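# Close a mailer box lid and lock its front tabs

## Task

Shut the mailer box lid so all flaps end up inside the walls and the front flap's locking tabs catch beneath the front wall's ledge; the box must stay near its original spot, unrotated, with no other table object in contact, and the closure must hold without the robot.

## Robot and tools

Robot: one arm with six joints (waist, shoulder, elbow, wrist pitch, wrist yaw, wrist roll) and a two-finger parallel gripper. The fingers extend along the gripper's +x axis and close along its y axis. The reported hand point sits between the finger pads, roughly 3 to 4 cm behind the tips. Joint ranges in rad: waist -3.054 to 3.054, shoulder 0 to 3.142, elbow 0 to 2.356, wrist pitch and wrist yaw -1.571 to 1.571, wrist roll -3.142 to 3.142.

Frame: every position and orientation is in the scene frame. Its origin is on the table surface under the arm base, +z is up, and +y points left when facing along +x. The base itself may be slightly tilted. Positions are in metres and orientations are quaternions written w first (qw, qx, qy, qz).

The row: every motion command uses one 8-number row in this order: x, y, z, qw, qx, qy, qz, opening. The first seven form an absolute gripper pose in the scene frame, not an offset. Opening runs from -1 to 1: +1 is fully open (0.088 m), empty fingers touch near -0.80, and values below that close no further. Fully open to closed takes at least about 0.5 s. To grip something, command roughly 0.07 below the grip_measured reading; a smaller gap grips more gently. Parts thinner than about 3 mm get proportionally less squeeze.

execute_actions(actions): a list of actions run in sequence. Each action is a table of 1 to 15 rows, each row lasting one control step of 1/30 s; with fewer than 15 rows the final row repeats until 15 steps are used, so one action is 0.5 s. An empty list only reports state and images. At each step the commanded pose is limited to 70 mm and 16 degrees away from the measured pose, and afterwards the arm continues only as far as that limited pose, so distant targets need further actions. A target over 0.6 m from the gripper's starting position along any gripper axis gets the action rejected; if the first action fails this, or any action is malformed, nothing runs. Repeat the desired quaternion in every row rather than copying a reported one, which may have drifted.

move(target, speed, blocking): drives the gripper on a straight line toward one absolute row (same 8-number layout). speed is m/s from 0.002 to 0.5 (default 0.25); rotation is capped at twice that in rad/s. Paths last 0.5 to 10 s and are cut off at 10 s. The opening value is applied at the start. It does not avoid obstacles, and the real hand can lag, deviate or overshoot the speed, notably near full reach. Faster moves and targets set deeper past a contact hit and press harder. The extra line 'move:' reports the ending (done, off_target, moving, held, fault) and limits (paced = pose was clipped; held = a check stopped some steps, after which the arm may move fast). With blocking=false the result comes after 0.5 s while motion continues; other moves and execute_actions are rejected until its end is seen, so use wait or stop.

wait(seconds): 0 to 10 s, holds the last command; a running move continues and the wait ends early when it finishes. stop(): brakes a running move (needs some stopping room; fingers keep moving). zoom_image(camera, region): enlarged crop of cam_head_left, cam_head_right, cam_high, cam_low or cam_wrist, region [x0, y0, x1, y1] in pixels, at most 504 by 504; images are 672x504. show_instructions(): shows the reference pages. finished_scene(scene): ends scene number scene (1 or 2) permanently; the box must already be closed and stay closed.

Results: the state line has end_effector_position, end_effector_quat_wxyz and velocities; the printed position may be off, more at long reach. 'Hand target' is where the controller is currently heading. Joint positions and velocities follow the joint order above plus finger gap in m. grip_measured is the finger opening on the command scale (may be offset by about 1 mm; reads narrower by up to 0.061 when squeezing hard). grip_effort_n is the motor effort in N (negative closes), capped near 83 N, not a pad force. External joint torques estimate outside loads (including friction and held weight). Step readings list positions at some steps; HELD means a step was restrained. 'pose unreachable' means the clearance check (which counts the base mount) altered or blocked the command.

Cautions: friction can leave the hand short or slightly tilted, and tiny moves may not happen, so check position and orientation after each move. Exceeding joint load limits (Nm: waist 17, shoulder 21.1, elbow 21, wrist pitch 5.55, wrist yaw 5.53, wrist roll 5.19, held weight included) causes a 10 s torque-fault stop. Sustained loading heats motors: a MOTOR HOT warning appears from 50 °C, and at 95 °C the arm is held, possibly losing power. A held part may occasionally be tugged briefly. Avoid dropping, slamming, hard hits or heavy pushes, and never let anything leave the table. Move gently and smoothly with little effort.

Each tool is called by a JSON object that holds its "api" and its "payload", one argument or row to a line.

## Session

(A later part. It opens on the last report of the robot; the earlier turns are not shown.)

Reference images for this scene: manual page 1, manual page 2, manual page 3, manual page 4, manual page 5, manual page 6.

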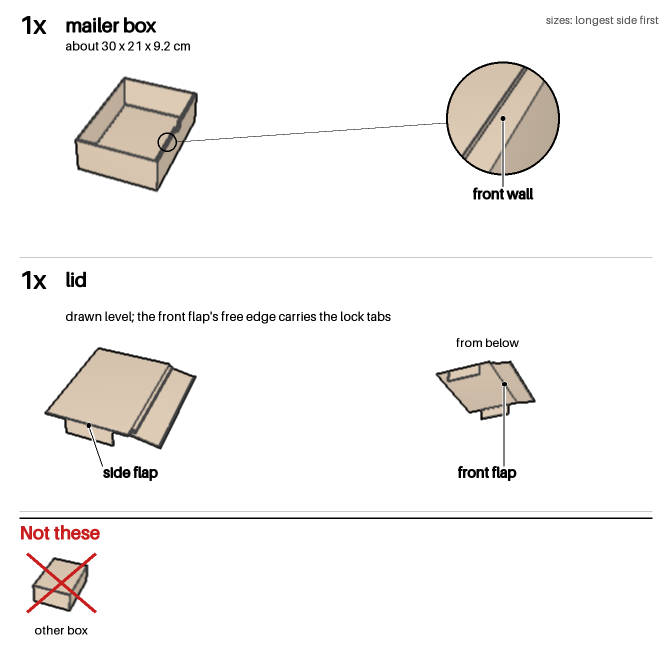

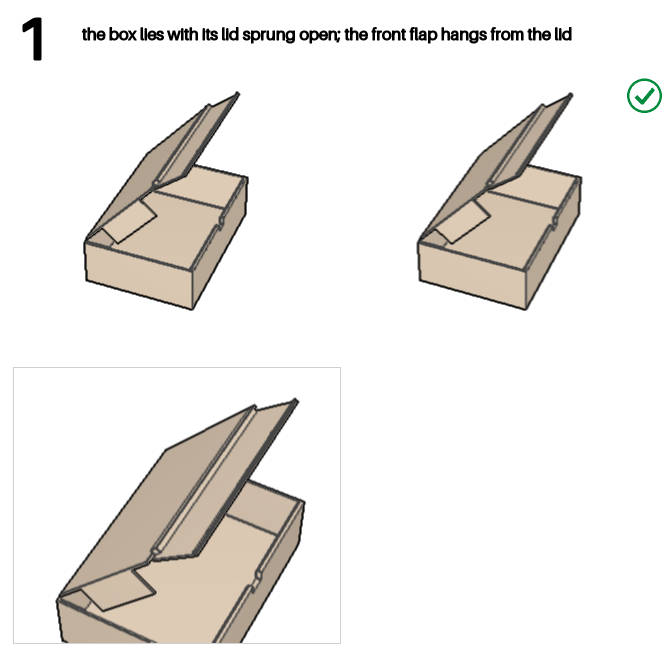

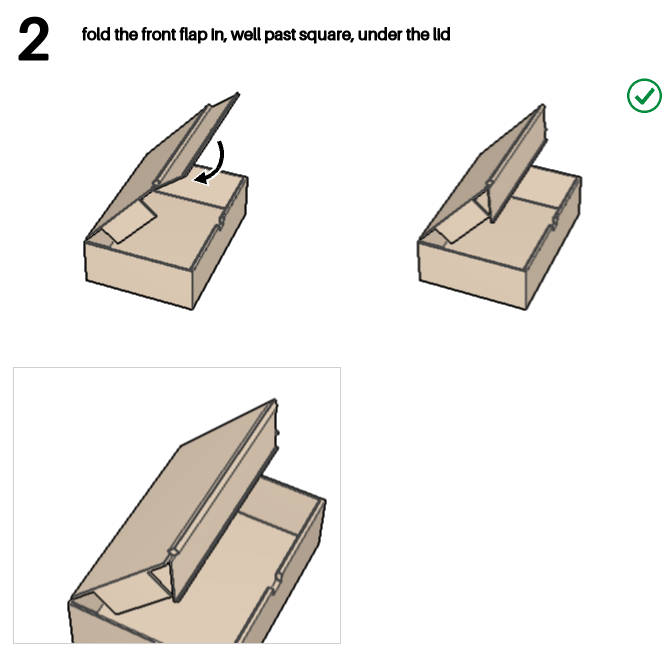

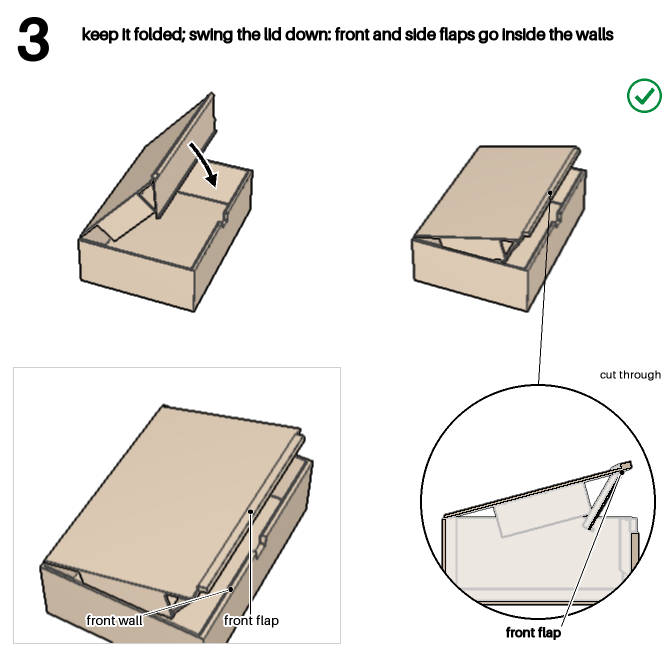

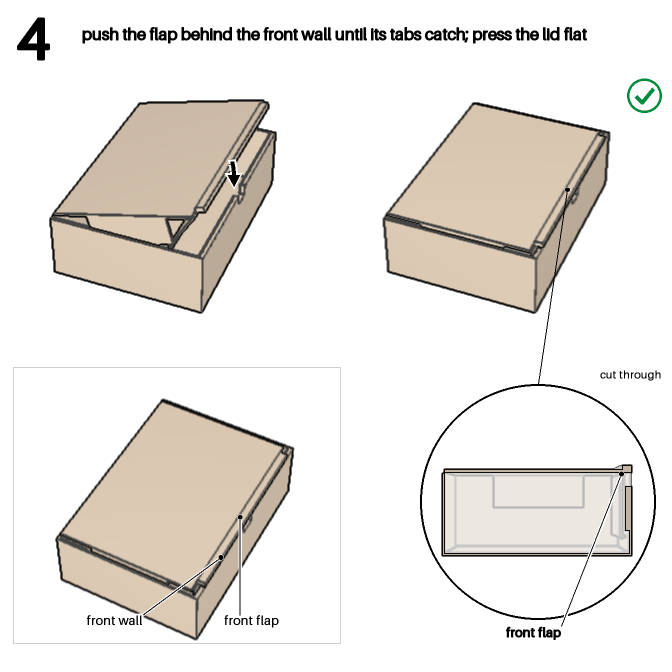

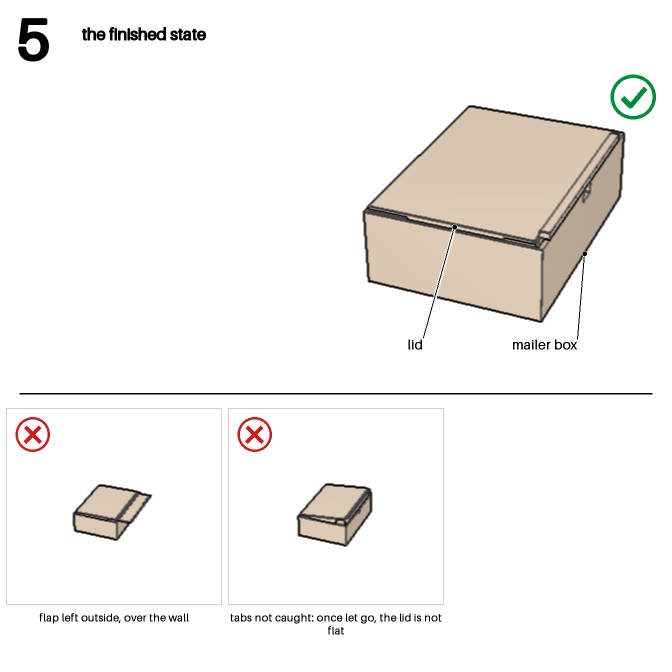

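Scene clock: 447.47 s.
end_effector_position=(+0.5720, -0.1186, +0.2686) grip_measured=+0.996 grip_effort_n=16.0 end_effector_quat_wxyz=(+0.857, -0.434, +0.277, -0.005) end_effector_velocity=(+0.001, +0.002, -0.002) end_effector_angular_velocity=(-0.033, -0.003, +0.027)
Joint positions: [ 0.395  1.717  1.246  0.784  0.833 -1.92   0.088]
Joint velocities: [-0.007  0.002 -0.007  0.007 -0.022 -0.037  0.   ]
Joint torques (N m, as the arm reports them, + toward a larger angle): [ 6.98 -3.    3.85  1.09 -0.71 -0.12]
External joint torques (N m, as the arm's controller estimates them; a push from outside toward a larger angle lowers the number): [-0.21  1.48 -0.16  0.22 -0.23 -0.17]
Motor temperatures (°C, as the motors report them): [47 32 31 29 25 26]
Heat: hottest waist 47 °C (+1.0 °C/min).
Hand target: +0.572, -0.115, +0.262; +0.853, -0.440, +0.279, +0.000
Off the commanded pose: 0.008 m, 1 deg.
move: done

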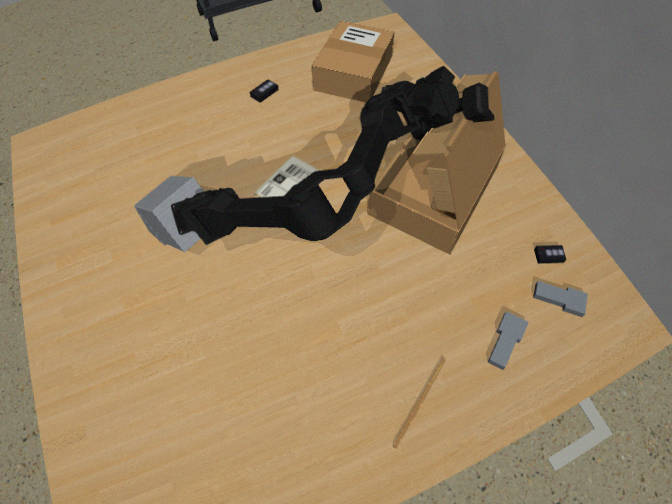

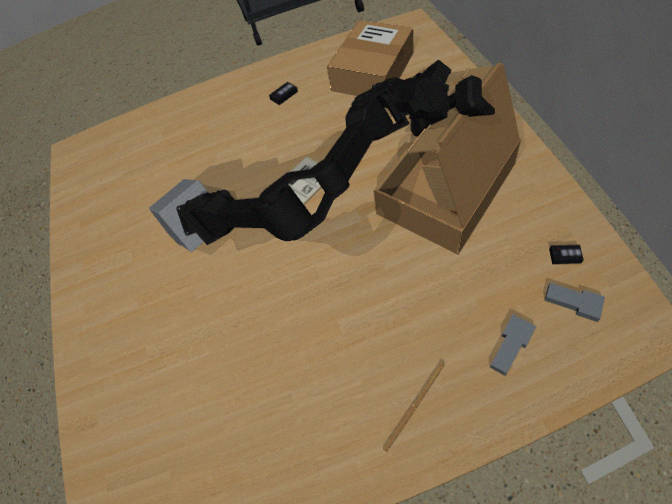

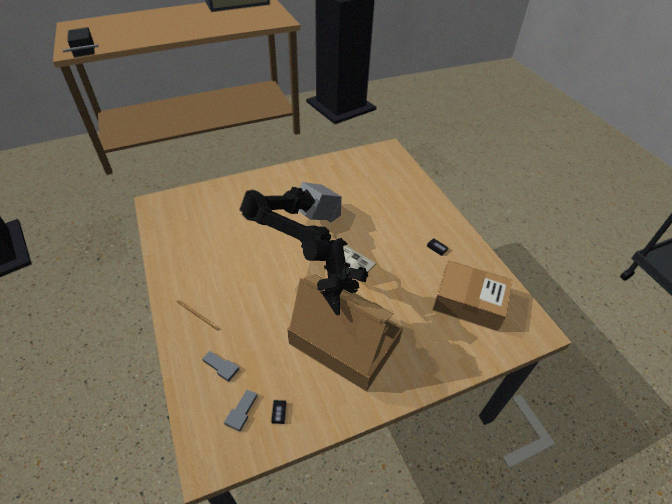

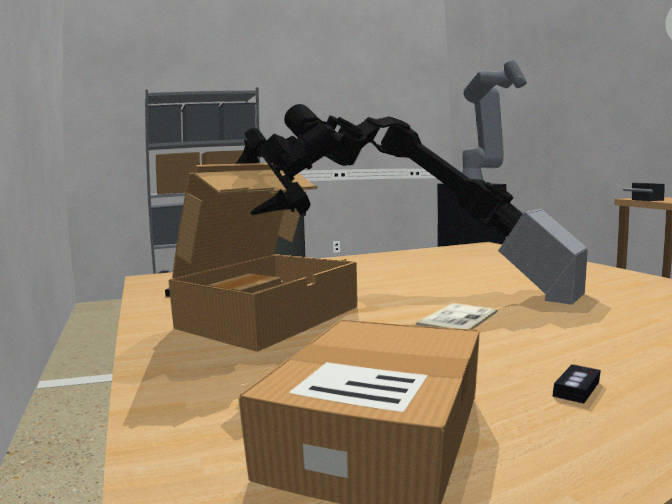

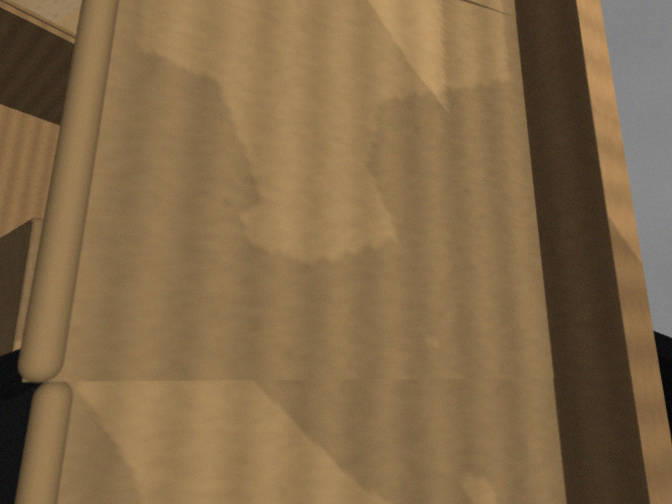

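{"api": "move", "payload": {
  "target": [0.53,-0.03,0.34,0.855,-0.441,0.279,0,1],
  "speed": 0.05
}}

{"api": "move", "payload": {
  "target": [0.42,-0.07,0.35,0.946,-0.2,0.12,0.226,1],
  "speed": 0.1
}}

Scene clock: 460.53 s.
end_effector_position=(+0.5298, -0.0314, +0.3406) grip_measured=+0.996 grip_effort_n=16.0 end_effector_quat_wxyz=(+0.855, -0.440, +0.275, -0.000) end_effector_velocity=(+0.000, -0.003, -0.001) end_effector_angular_velocity=(+0.005, +0.002, -0.018)
Joint positions: [ 0.695  1.855  1.219  1.107  1.108 -2.13   0.088]
Joint velocities: [-0.002  0.002  0.002  0.022  0.007 -0.007 -0.   ]
Joint torques (N m, as the arm reports them, + toward a larger angle): [ 7.72 -2.25  5.7   0.78 -0.41 -0.07]
External joint torques (N m, as the arm's controller estimates them; a push from outside toward a larger angle lowers the number): [ 0.29  1.1   1.62  0.22  0.15 -0.12]
Motor temperatures (°C, as the motors report them): [47 31 31 30 25 26]
Heat: hottest waist 47 °C (+1.0 °C/min).
Hand target: +0.530, -0.030, +0.340; +0.854, -0.440, +0.278, -0.000
Off the commanded pose: 0.001 m, 0 deg.
move: done

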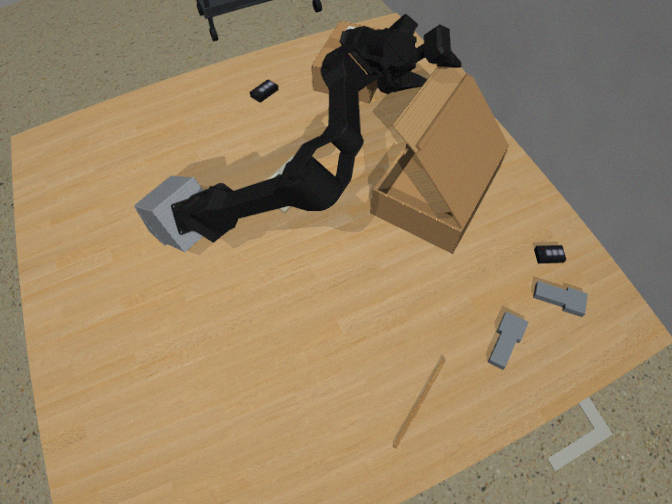

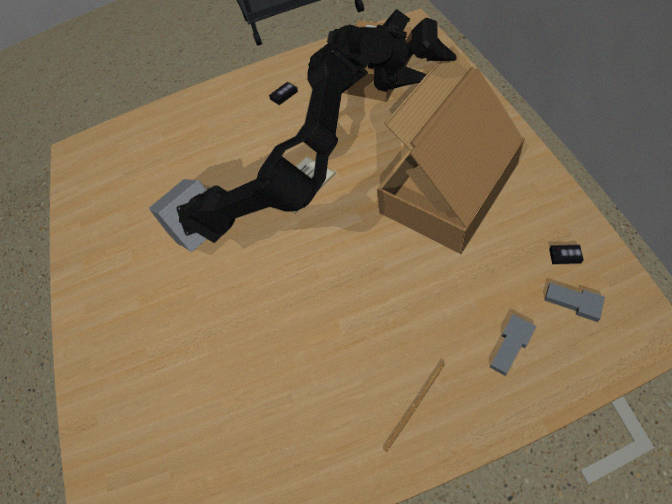

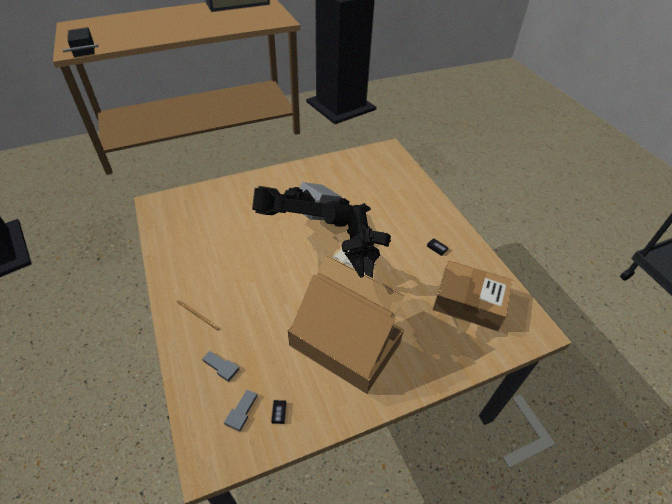

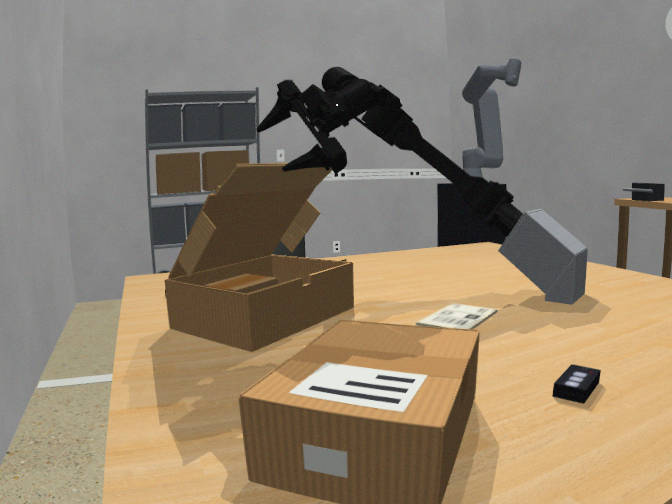

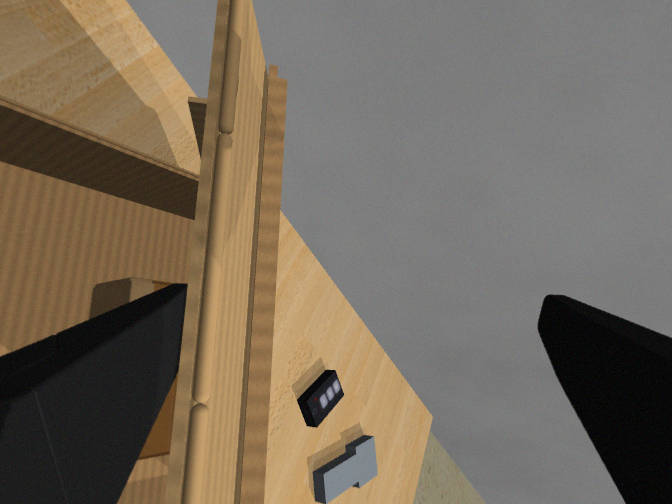

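Scene clock: 464.67 s.
end_effector_position=(+0.4215, -0.0716, +0.3529) grip_measured=+0.996 grip_effort_n=15.6 end_effector_quat_wxyz=(+0.947, -0.201, +0.118, +0.221) end_effector_velocity=(-0.001, +0.000, -0.000) end_effector_angular_velocity=(+0.013, -0.005, +0.009)
Joint positions: [ 0.706  1.111  0.934 -0.009  0.613 -1.218  0.088]
Joint velocities: [-0.007 -0.007 -0.002 -0.007 -0.022  0.007 -0.   ]
Joint torques (N m, as the arm reports them, + toward a larger angle): [ 3.35 -0.36  3.97  0.85 -0.73  0.19]
External joint torques (N m, as the arm's controller estimates them; a push from outside toward a larger angle lowers the number): [-0.22 -0.07 -0.28 -0.25 -0.22  0.15]
Motor temperatures (°C, as the motors report them): [46 31 31 29 25 26]
Heat: hottest waist 46 °C (+0.0 °C/min).
Hand target: +0.420, -0.070, +0.350; +0.946, -0.200, +0.119, +0.226
Off the commanded pose: 0.004 m, 1 deg.
move: done

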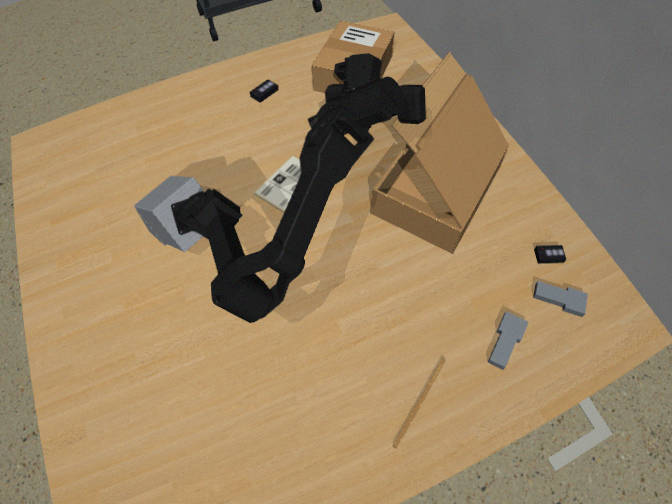

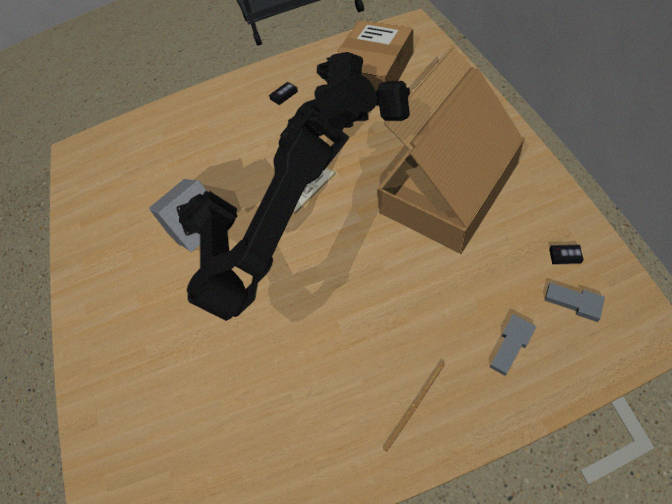

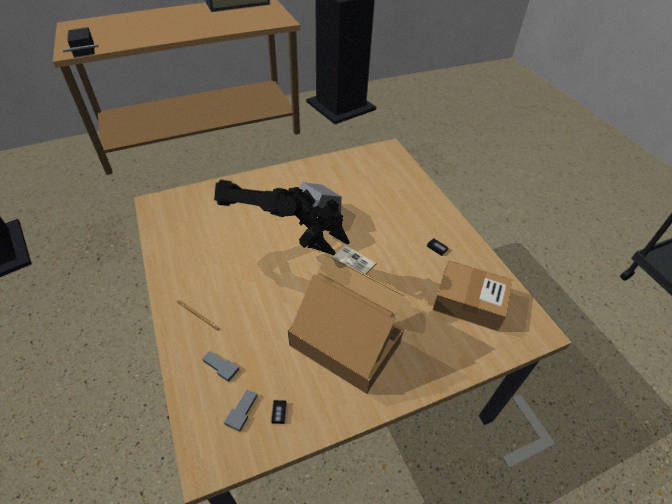

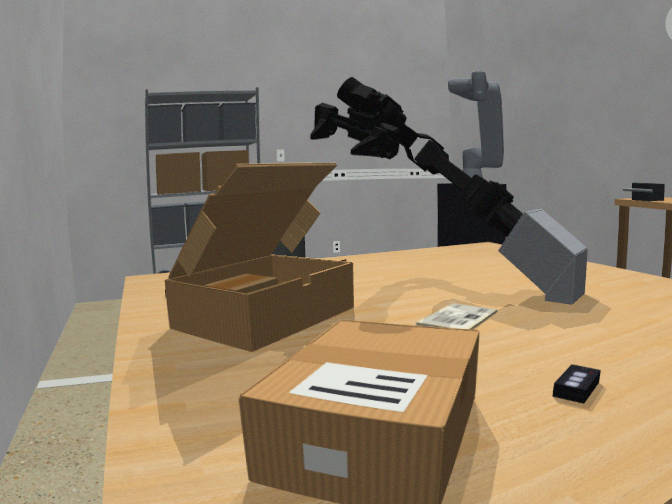

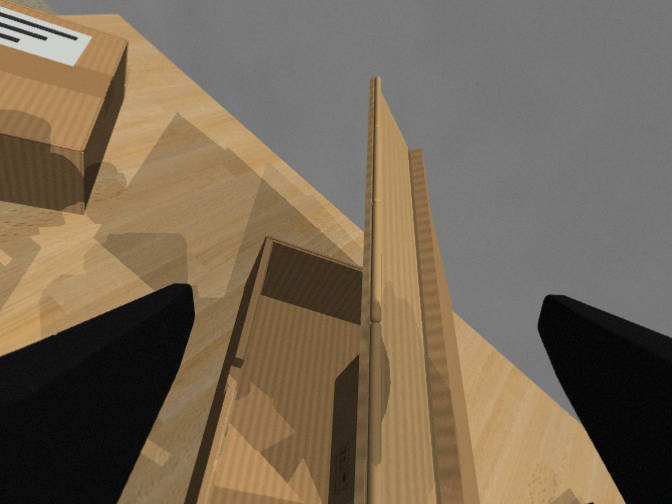

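{"api": "move", "payload": {
  "target": [0.459,-0.11,0.367,0.933,-0.294,-0.063,0.198,1],
  "speed": 0.08
}}

Scene clock: 480.33 s.
end_effector_position=(+0.4570, -0.1087, +0.3664) grip_measured=+0.996 grip_effort_n=16.0 end_effector_quat_wxyz=(+0.933, -0.292, -0.061, +0.199) end_effector_velocity=(+0.000, +0.001, -0.005) end_effector_angular_velocity=(-0.026, +0.001, +0.007)
Joint positions: [ 0.446  1.097  0.963  0.146  0.093 -1.564  0.088]
Joint velocities: [-0.012  0.002 -0.002 -0.007 -0.007 -0.022  0.   ]
Joint torques (N m, as the arm reports them, + toward a larger angle): [ 3.44 -0.91  5.93  1.28 -0.8  -0.08]
External joint torques (N m, as the arm's controller estimates them; a push from outside toward a larger angle lowers the number): [-0.2   0.7   1.8   0.24 -0.22 -0.12]
Motor temperatures (°C, as the motors report them): [44 30 31 29 25 26]
Heat: hottest waist 44 °C (-2.0 °C/min).
Hand target: +0.459, -0.110, +0.367; +0.933, -0.294, -0.063, +0.198
Off the commanded pose: 0.002 m, 0 deg.
move: done

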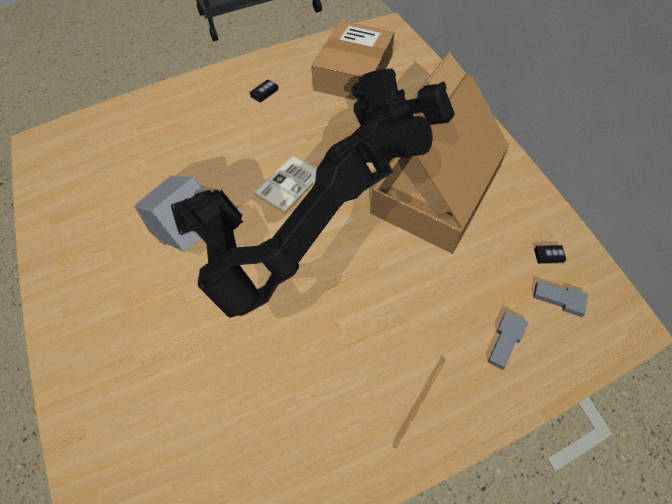

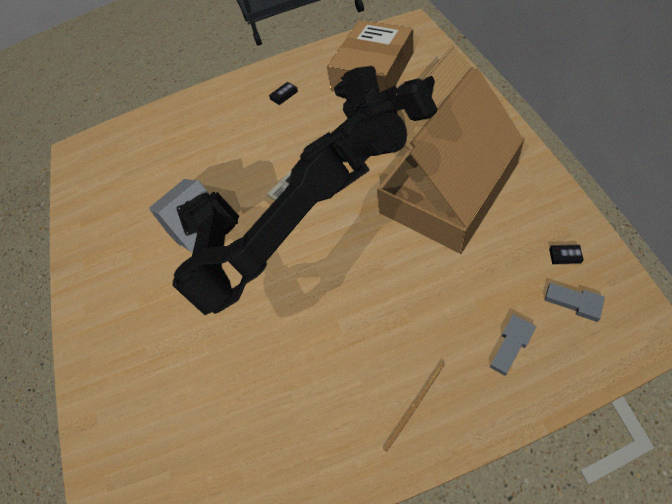

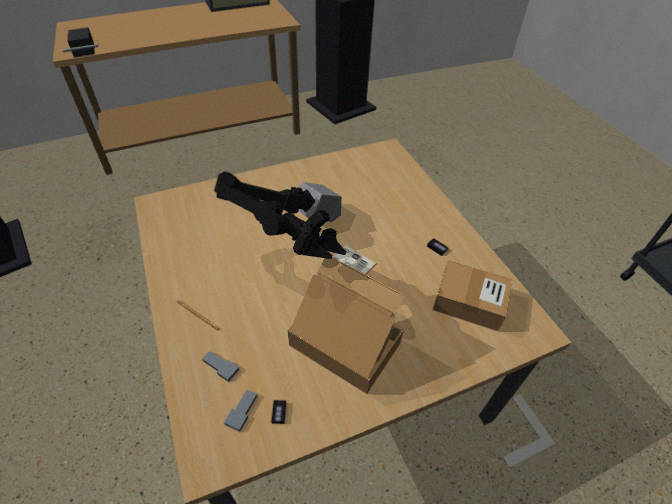

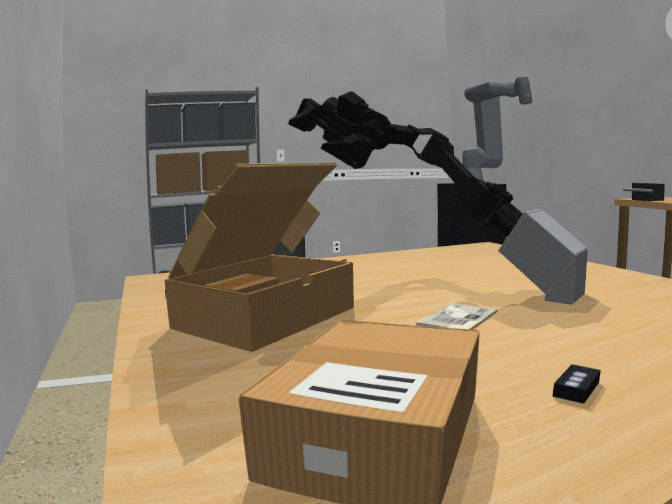

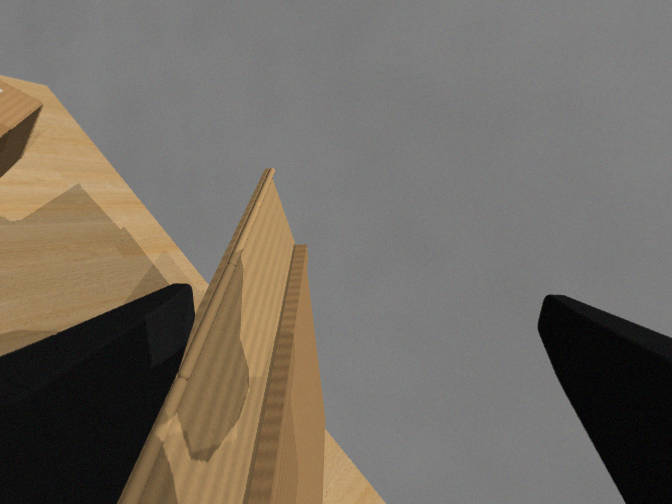

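Plausible. Advance 3.5 cm along −zg.

{"api": "move", "payload": {
  "target": [0.467,-0.128,0.338,0.933,-0.294,-0.063,0.198,1],
  "speed": 0.015
}}

{"api": "zoom_image", "payload": {
  "camera": "cam_low",
  "region": [200,80,440,260]
}}

Scene clock: 486.90 s.
end_effector_position=(+0.4654, -0.1265, +0.3389) grip_measured=+0.996 grip_effort_n=15.6 end_effector_quat_wxyz=(+0.933, -0.293, -0.063, +0.200) end_effector_velocity=(-0.002, +0.002, -0.000) end_effector_angular_velocity=(+0.000, -0.017, +0.020)
Joint positions: [ 0.287  1.097  0.964  0.147 -0.071 -1.566  0.088]
Joint velocities: [-0.012 -0.002 -0.002 -0.007 -0.037 -0.007 -0.   ]
Joint torques (N m, as the arm reports them, + toward a larger angle): [ 3.37 -1.95  5.83  1.25 -0.79  0.02]
External joint torques (N m, as the arm's controller estimates them; a push from outside toward a larger angle lowers the number): [-0.33  0.77  1.52  0.18 -0.18 -0.02]
Motor temperatures (°C, as the motors report them): [43 30 31 30 25 26]
Heat: hottest waist 43 °C (-4.1 °C/min).
Hand target: +0.467, -0.128, +0.338; +0.933, -0.294, -0.063, +0.198
Off the commanded pose: 0.002 m, 0 deg.
move: done

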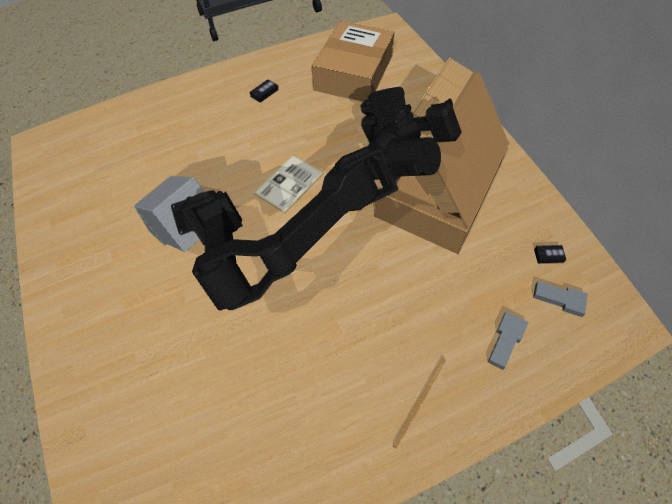

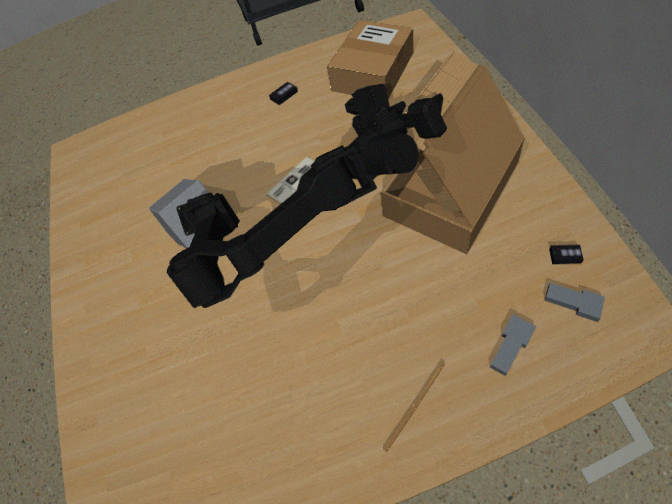

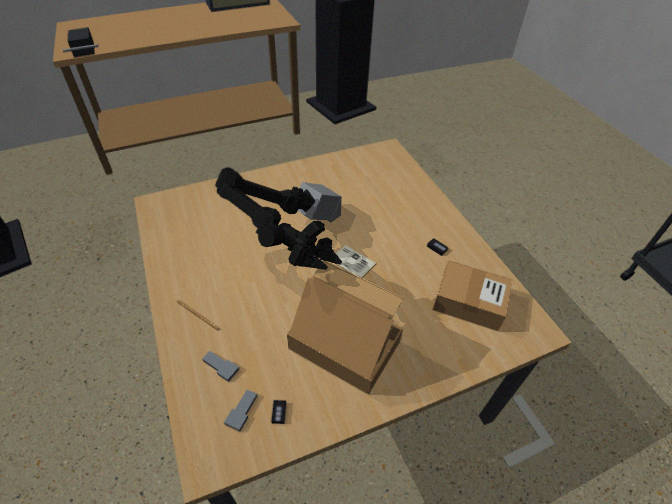

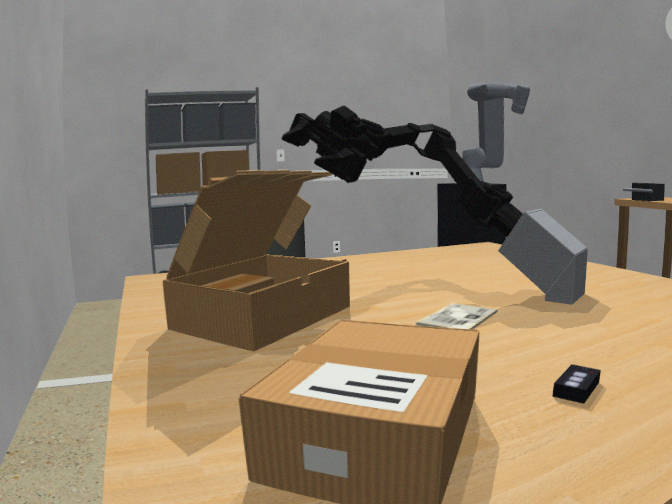

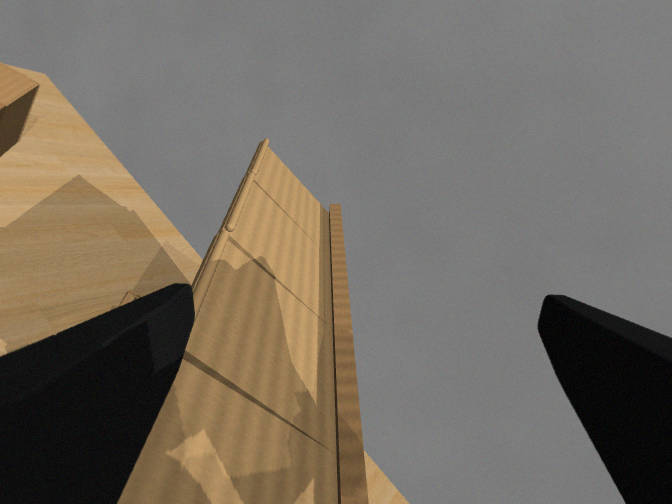

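Region (200, 80, 440, 260) of cam_low's 672x504 image, scaled by 2.100, with more detail than that image has; it fills the top 378 rows of this view, and the rest is white.

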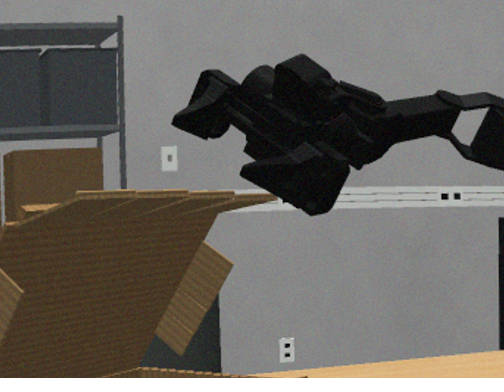

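Folding. Continue.

{"api": "move", "payload": {
  "target": [0.474,-0.143,0.305,0.933,-0.294,-0.063,0.198,1],
  "speed": 0.015
}}

{"api": "move", "payload": {
  "target": [0.482,-0.161,0.278,0.933,-0.294,-0.063,0.198,1],
  "speed": 0.015
}}

Scene clock: 494.33 s.
end_effector_position=(+0.4732, -0.1465, +0.3098) grip_measured=+0.996 grip_effort_n=16.0 end_effector_quat_wxyz=(+0.933, -0.295, -0.066, +0.193) end_effector_velocity=(-0.002, +0.002, -0.003) end_effector_angular_velocity=(-0.004, -0.003, +0.015)
Joint positions: [ 0.124  1.115  0.964  0.178 -0.233 -1.566  0.088]
Joint velocities: [-0.012 -0.002 -0.007 -0.007 -0.022 -0.007  0.   ]
Joint torques (N m, as the arm reports them, + toward a larger angle): [ 3.44 -2.54  4.51  1.29 -0.77  0.14]
External joint torques (N m, as the arm's controller estimates them; a push from outside toward a larger angle lowers the number): [-0.24  1.22  0.17  0.25 -0.17  0.09]
Motor temperatures (°C, as the motors report them): [42 30 31 30 26 26]
Heat: hottest waist 42 °C (-5.1 °C/min).
Hand target: +0.474, -0.143, +0.305; +0.933, -0.294, -0.063, +0.198
Off the commanded pose: 0.006 m, 1 deg.
move: done

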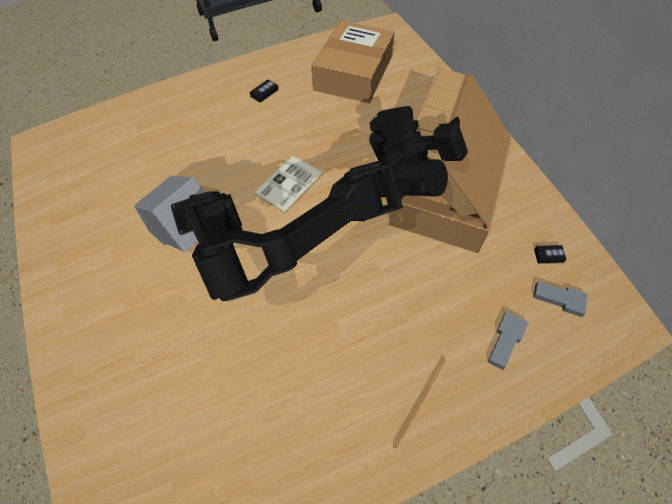

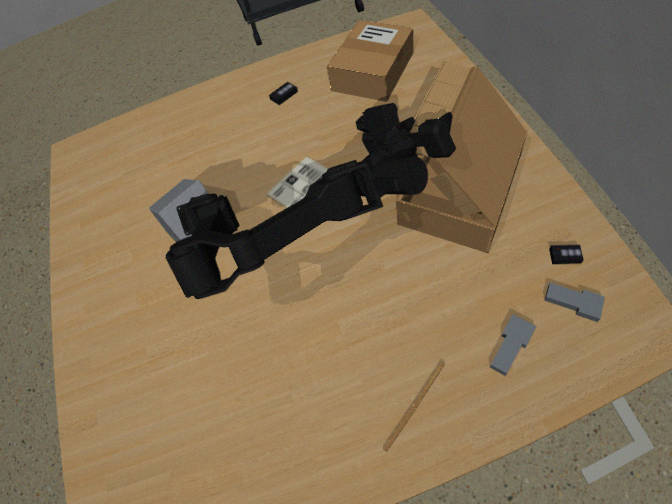

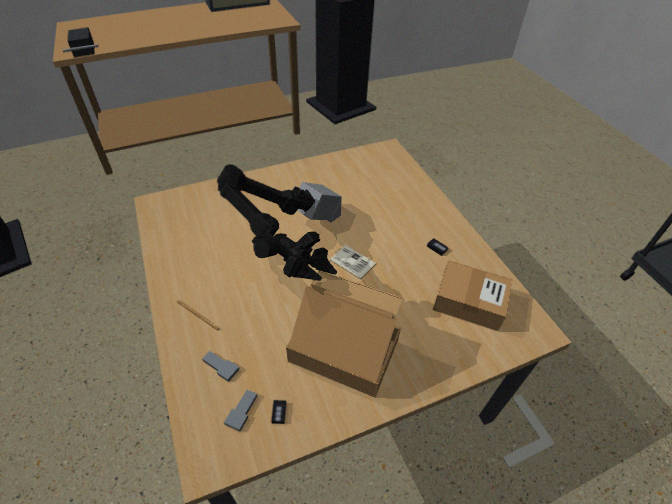

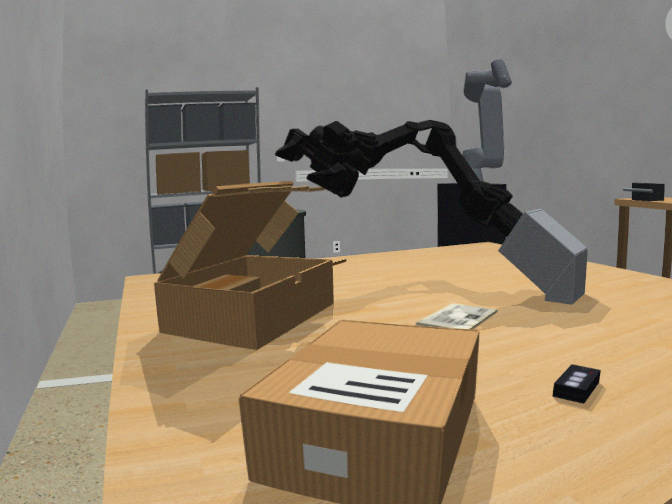

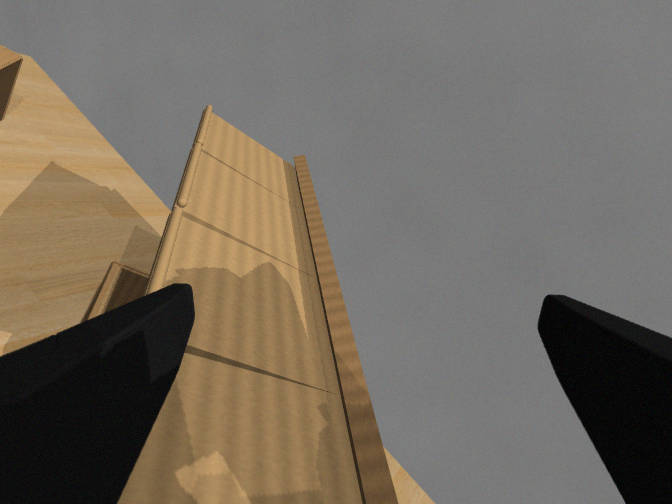

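Scene clock: 496.97 s.
end_effector_position=(+0.4794, -0.1601, +0.2795) grip_measured=+0.996 grip_effort_n=16.0 end_effector_quat_wxyz=(+0.933, -0.295, -0.063, +0.199) end_effector_velocity=(-0.000, +0.003, -0.005) end_effector_angular_velocity=(+0.008, +0.014, +0.013)
Joint positions: [-0.015  1.154  0.975  0.195 -0.372 -1.565  0.088]
Joint velocities: [-0.007  0.007 -0.002 -0.007 -0.007  0.007 -0.   ]
Joint torques (N m, as the arm reports them, + toward a larger angle): [ 3.53 -3.19  6.24  1.25 -0.8   0.17]
External joint torques (N m, as the arm's controller estimates them; a push from outside toward a larger angle lowers the number): [-0.25  1.45  1.95  0.24 -0.19  0.13]
Motor temperatures (°C, as the motors report them): [42 30 31 30 26 26]
Heat: hottest waist 42 °C (-5.1 °C/min).
Hand target: +0.482, -0.161, +0.278; +0.933, -0.294, -0.063, +0.198
Off the commanded pose: 0.003 m, 0 deg.
move: done

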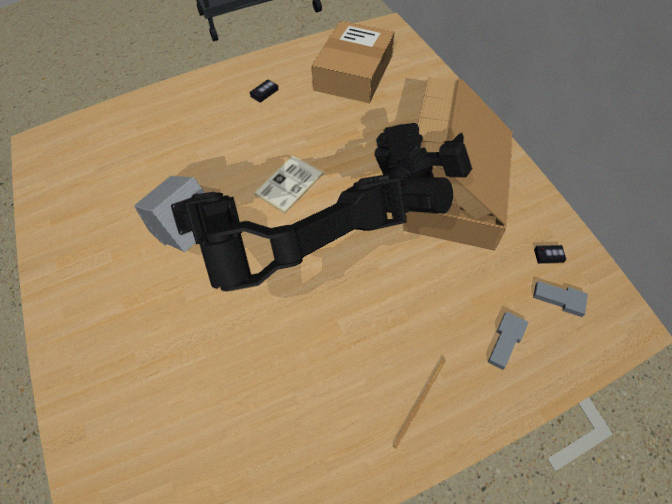

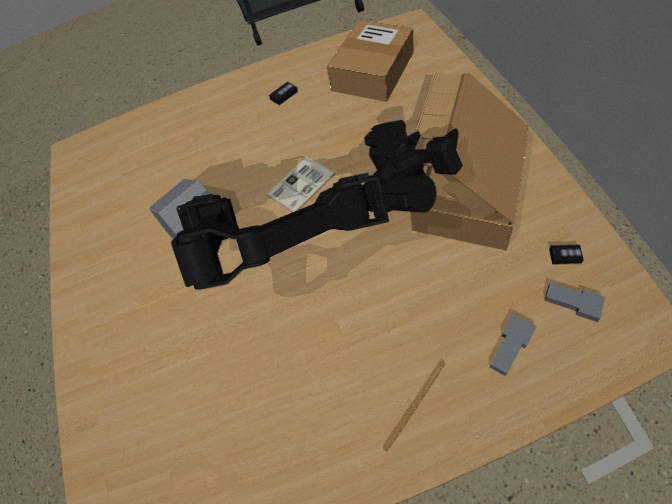

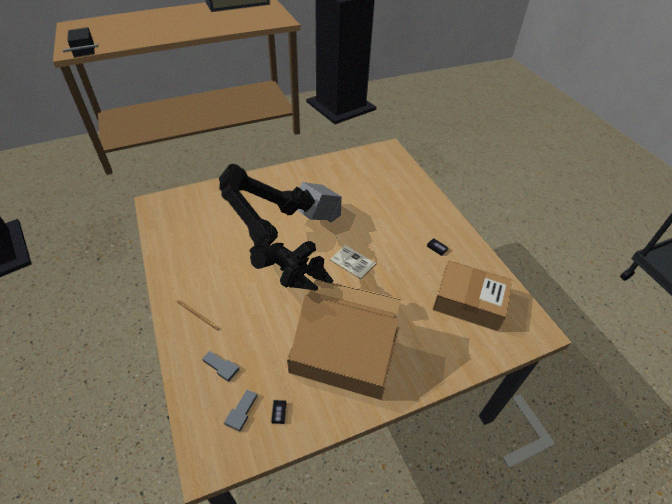

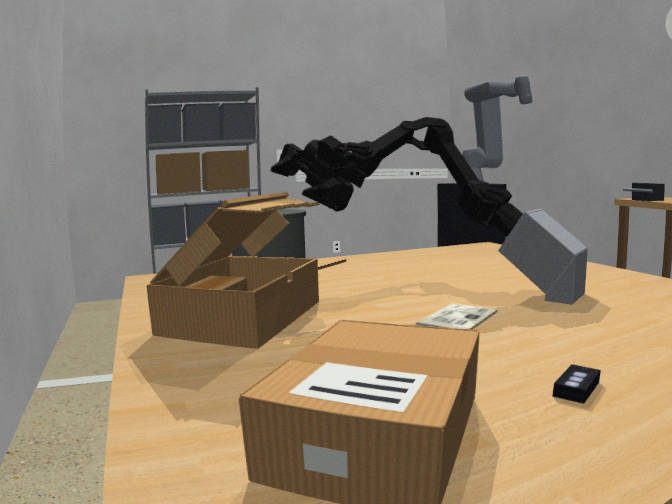

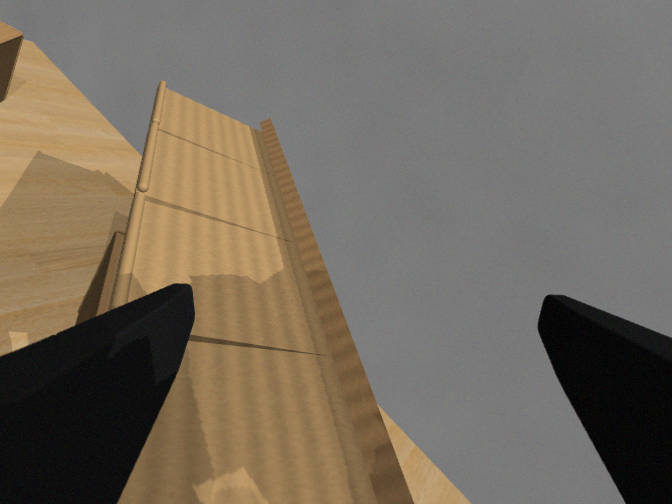

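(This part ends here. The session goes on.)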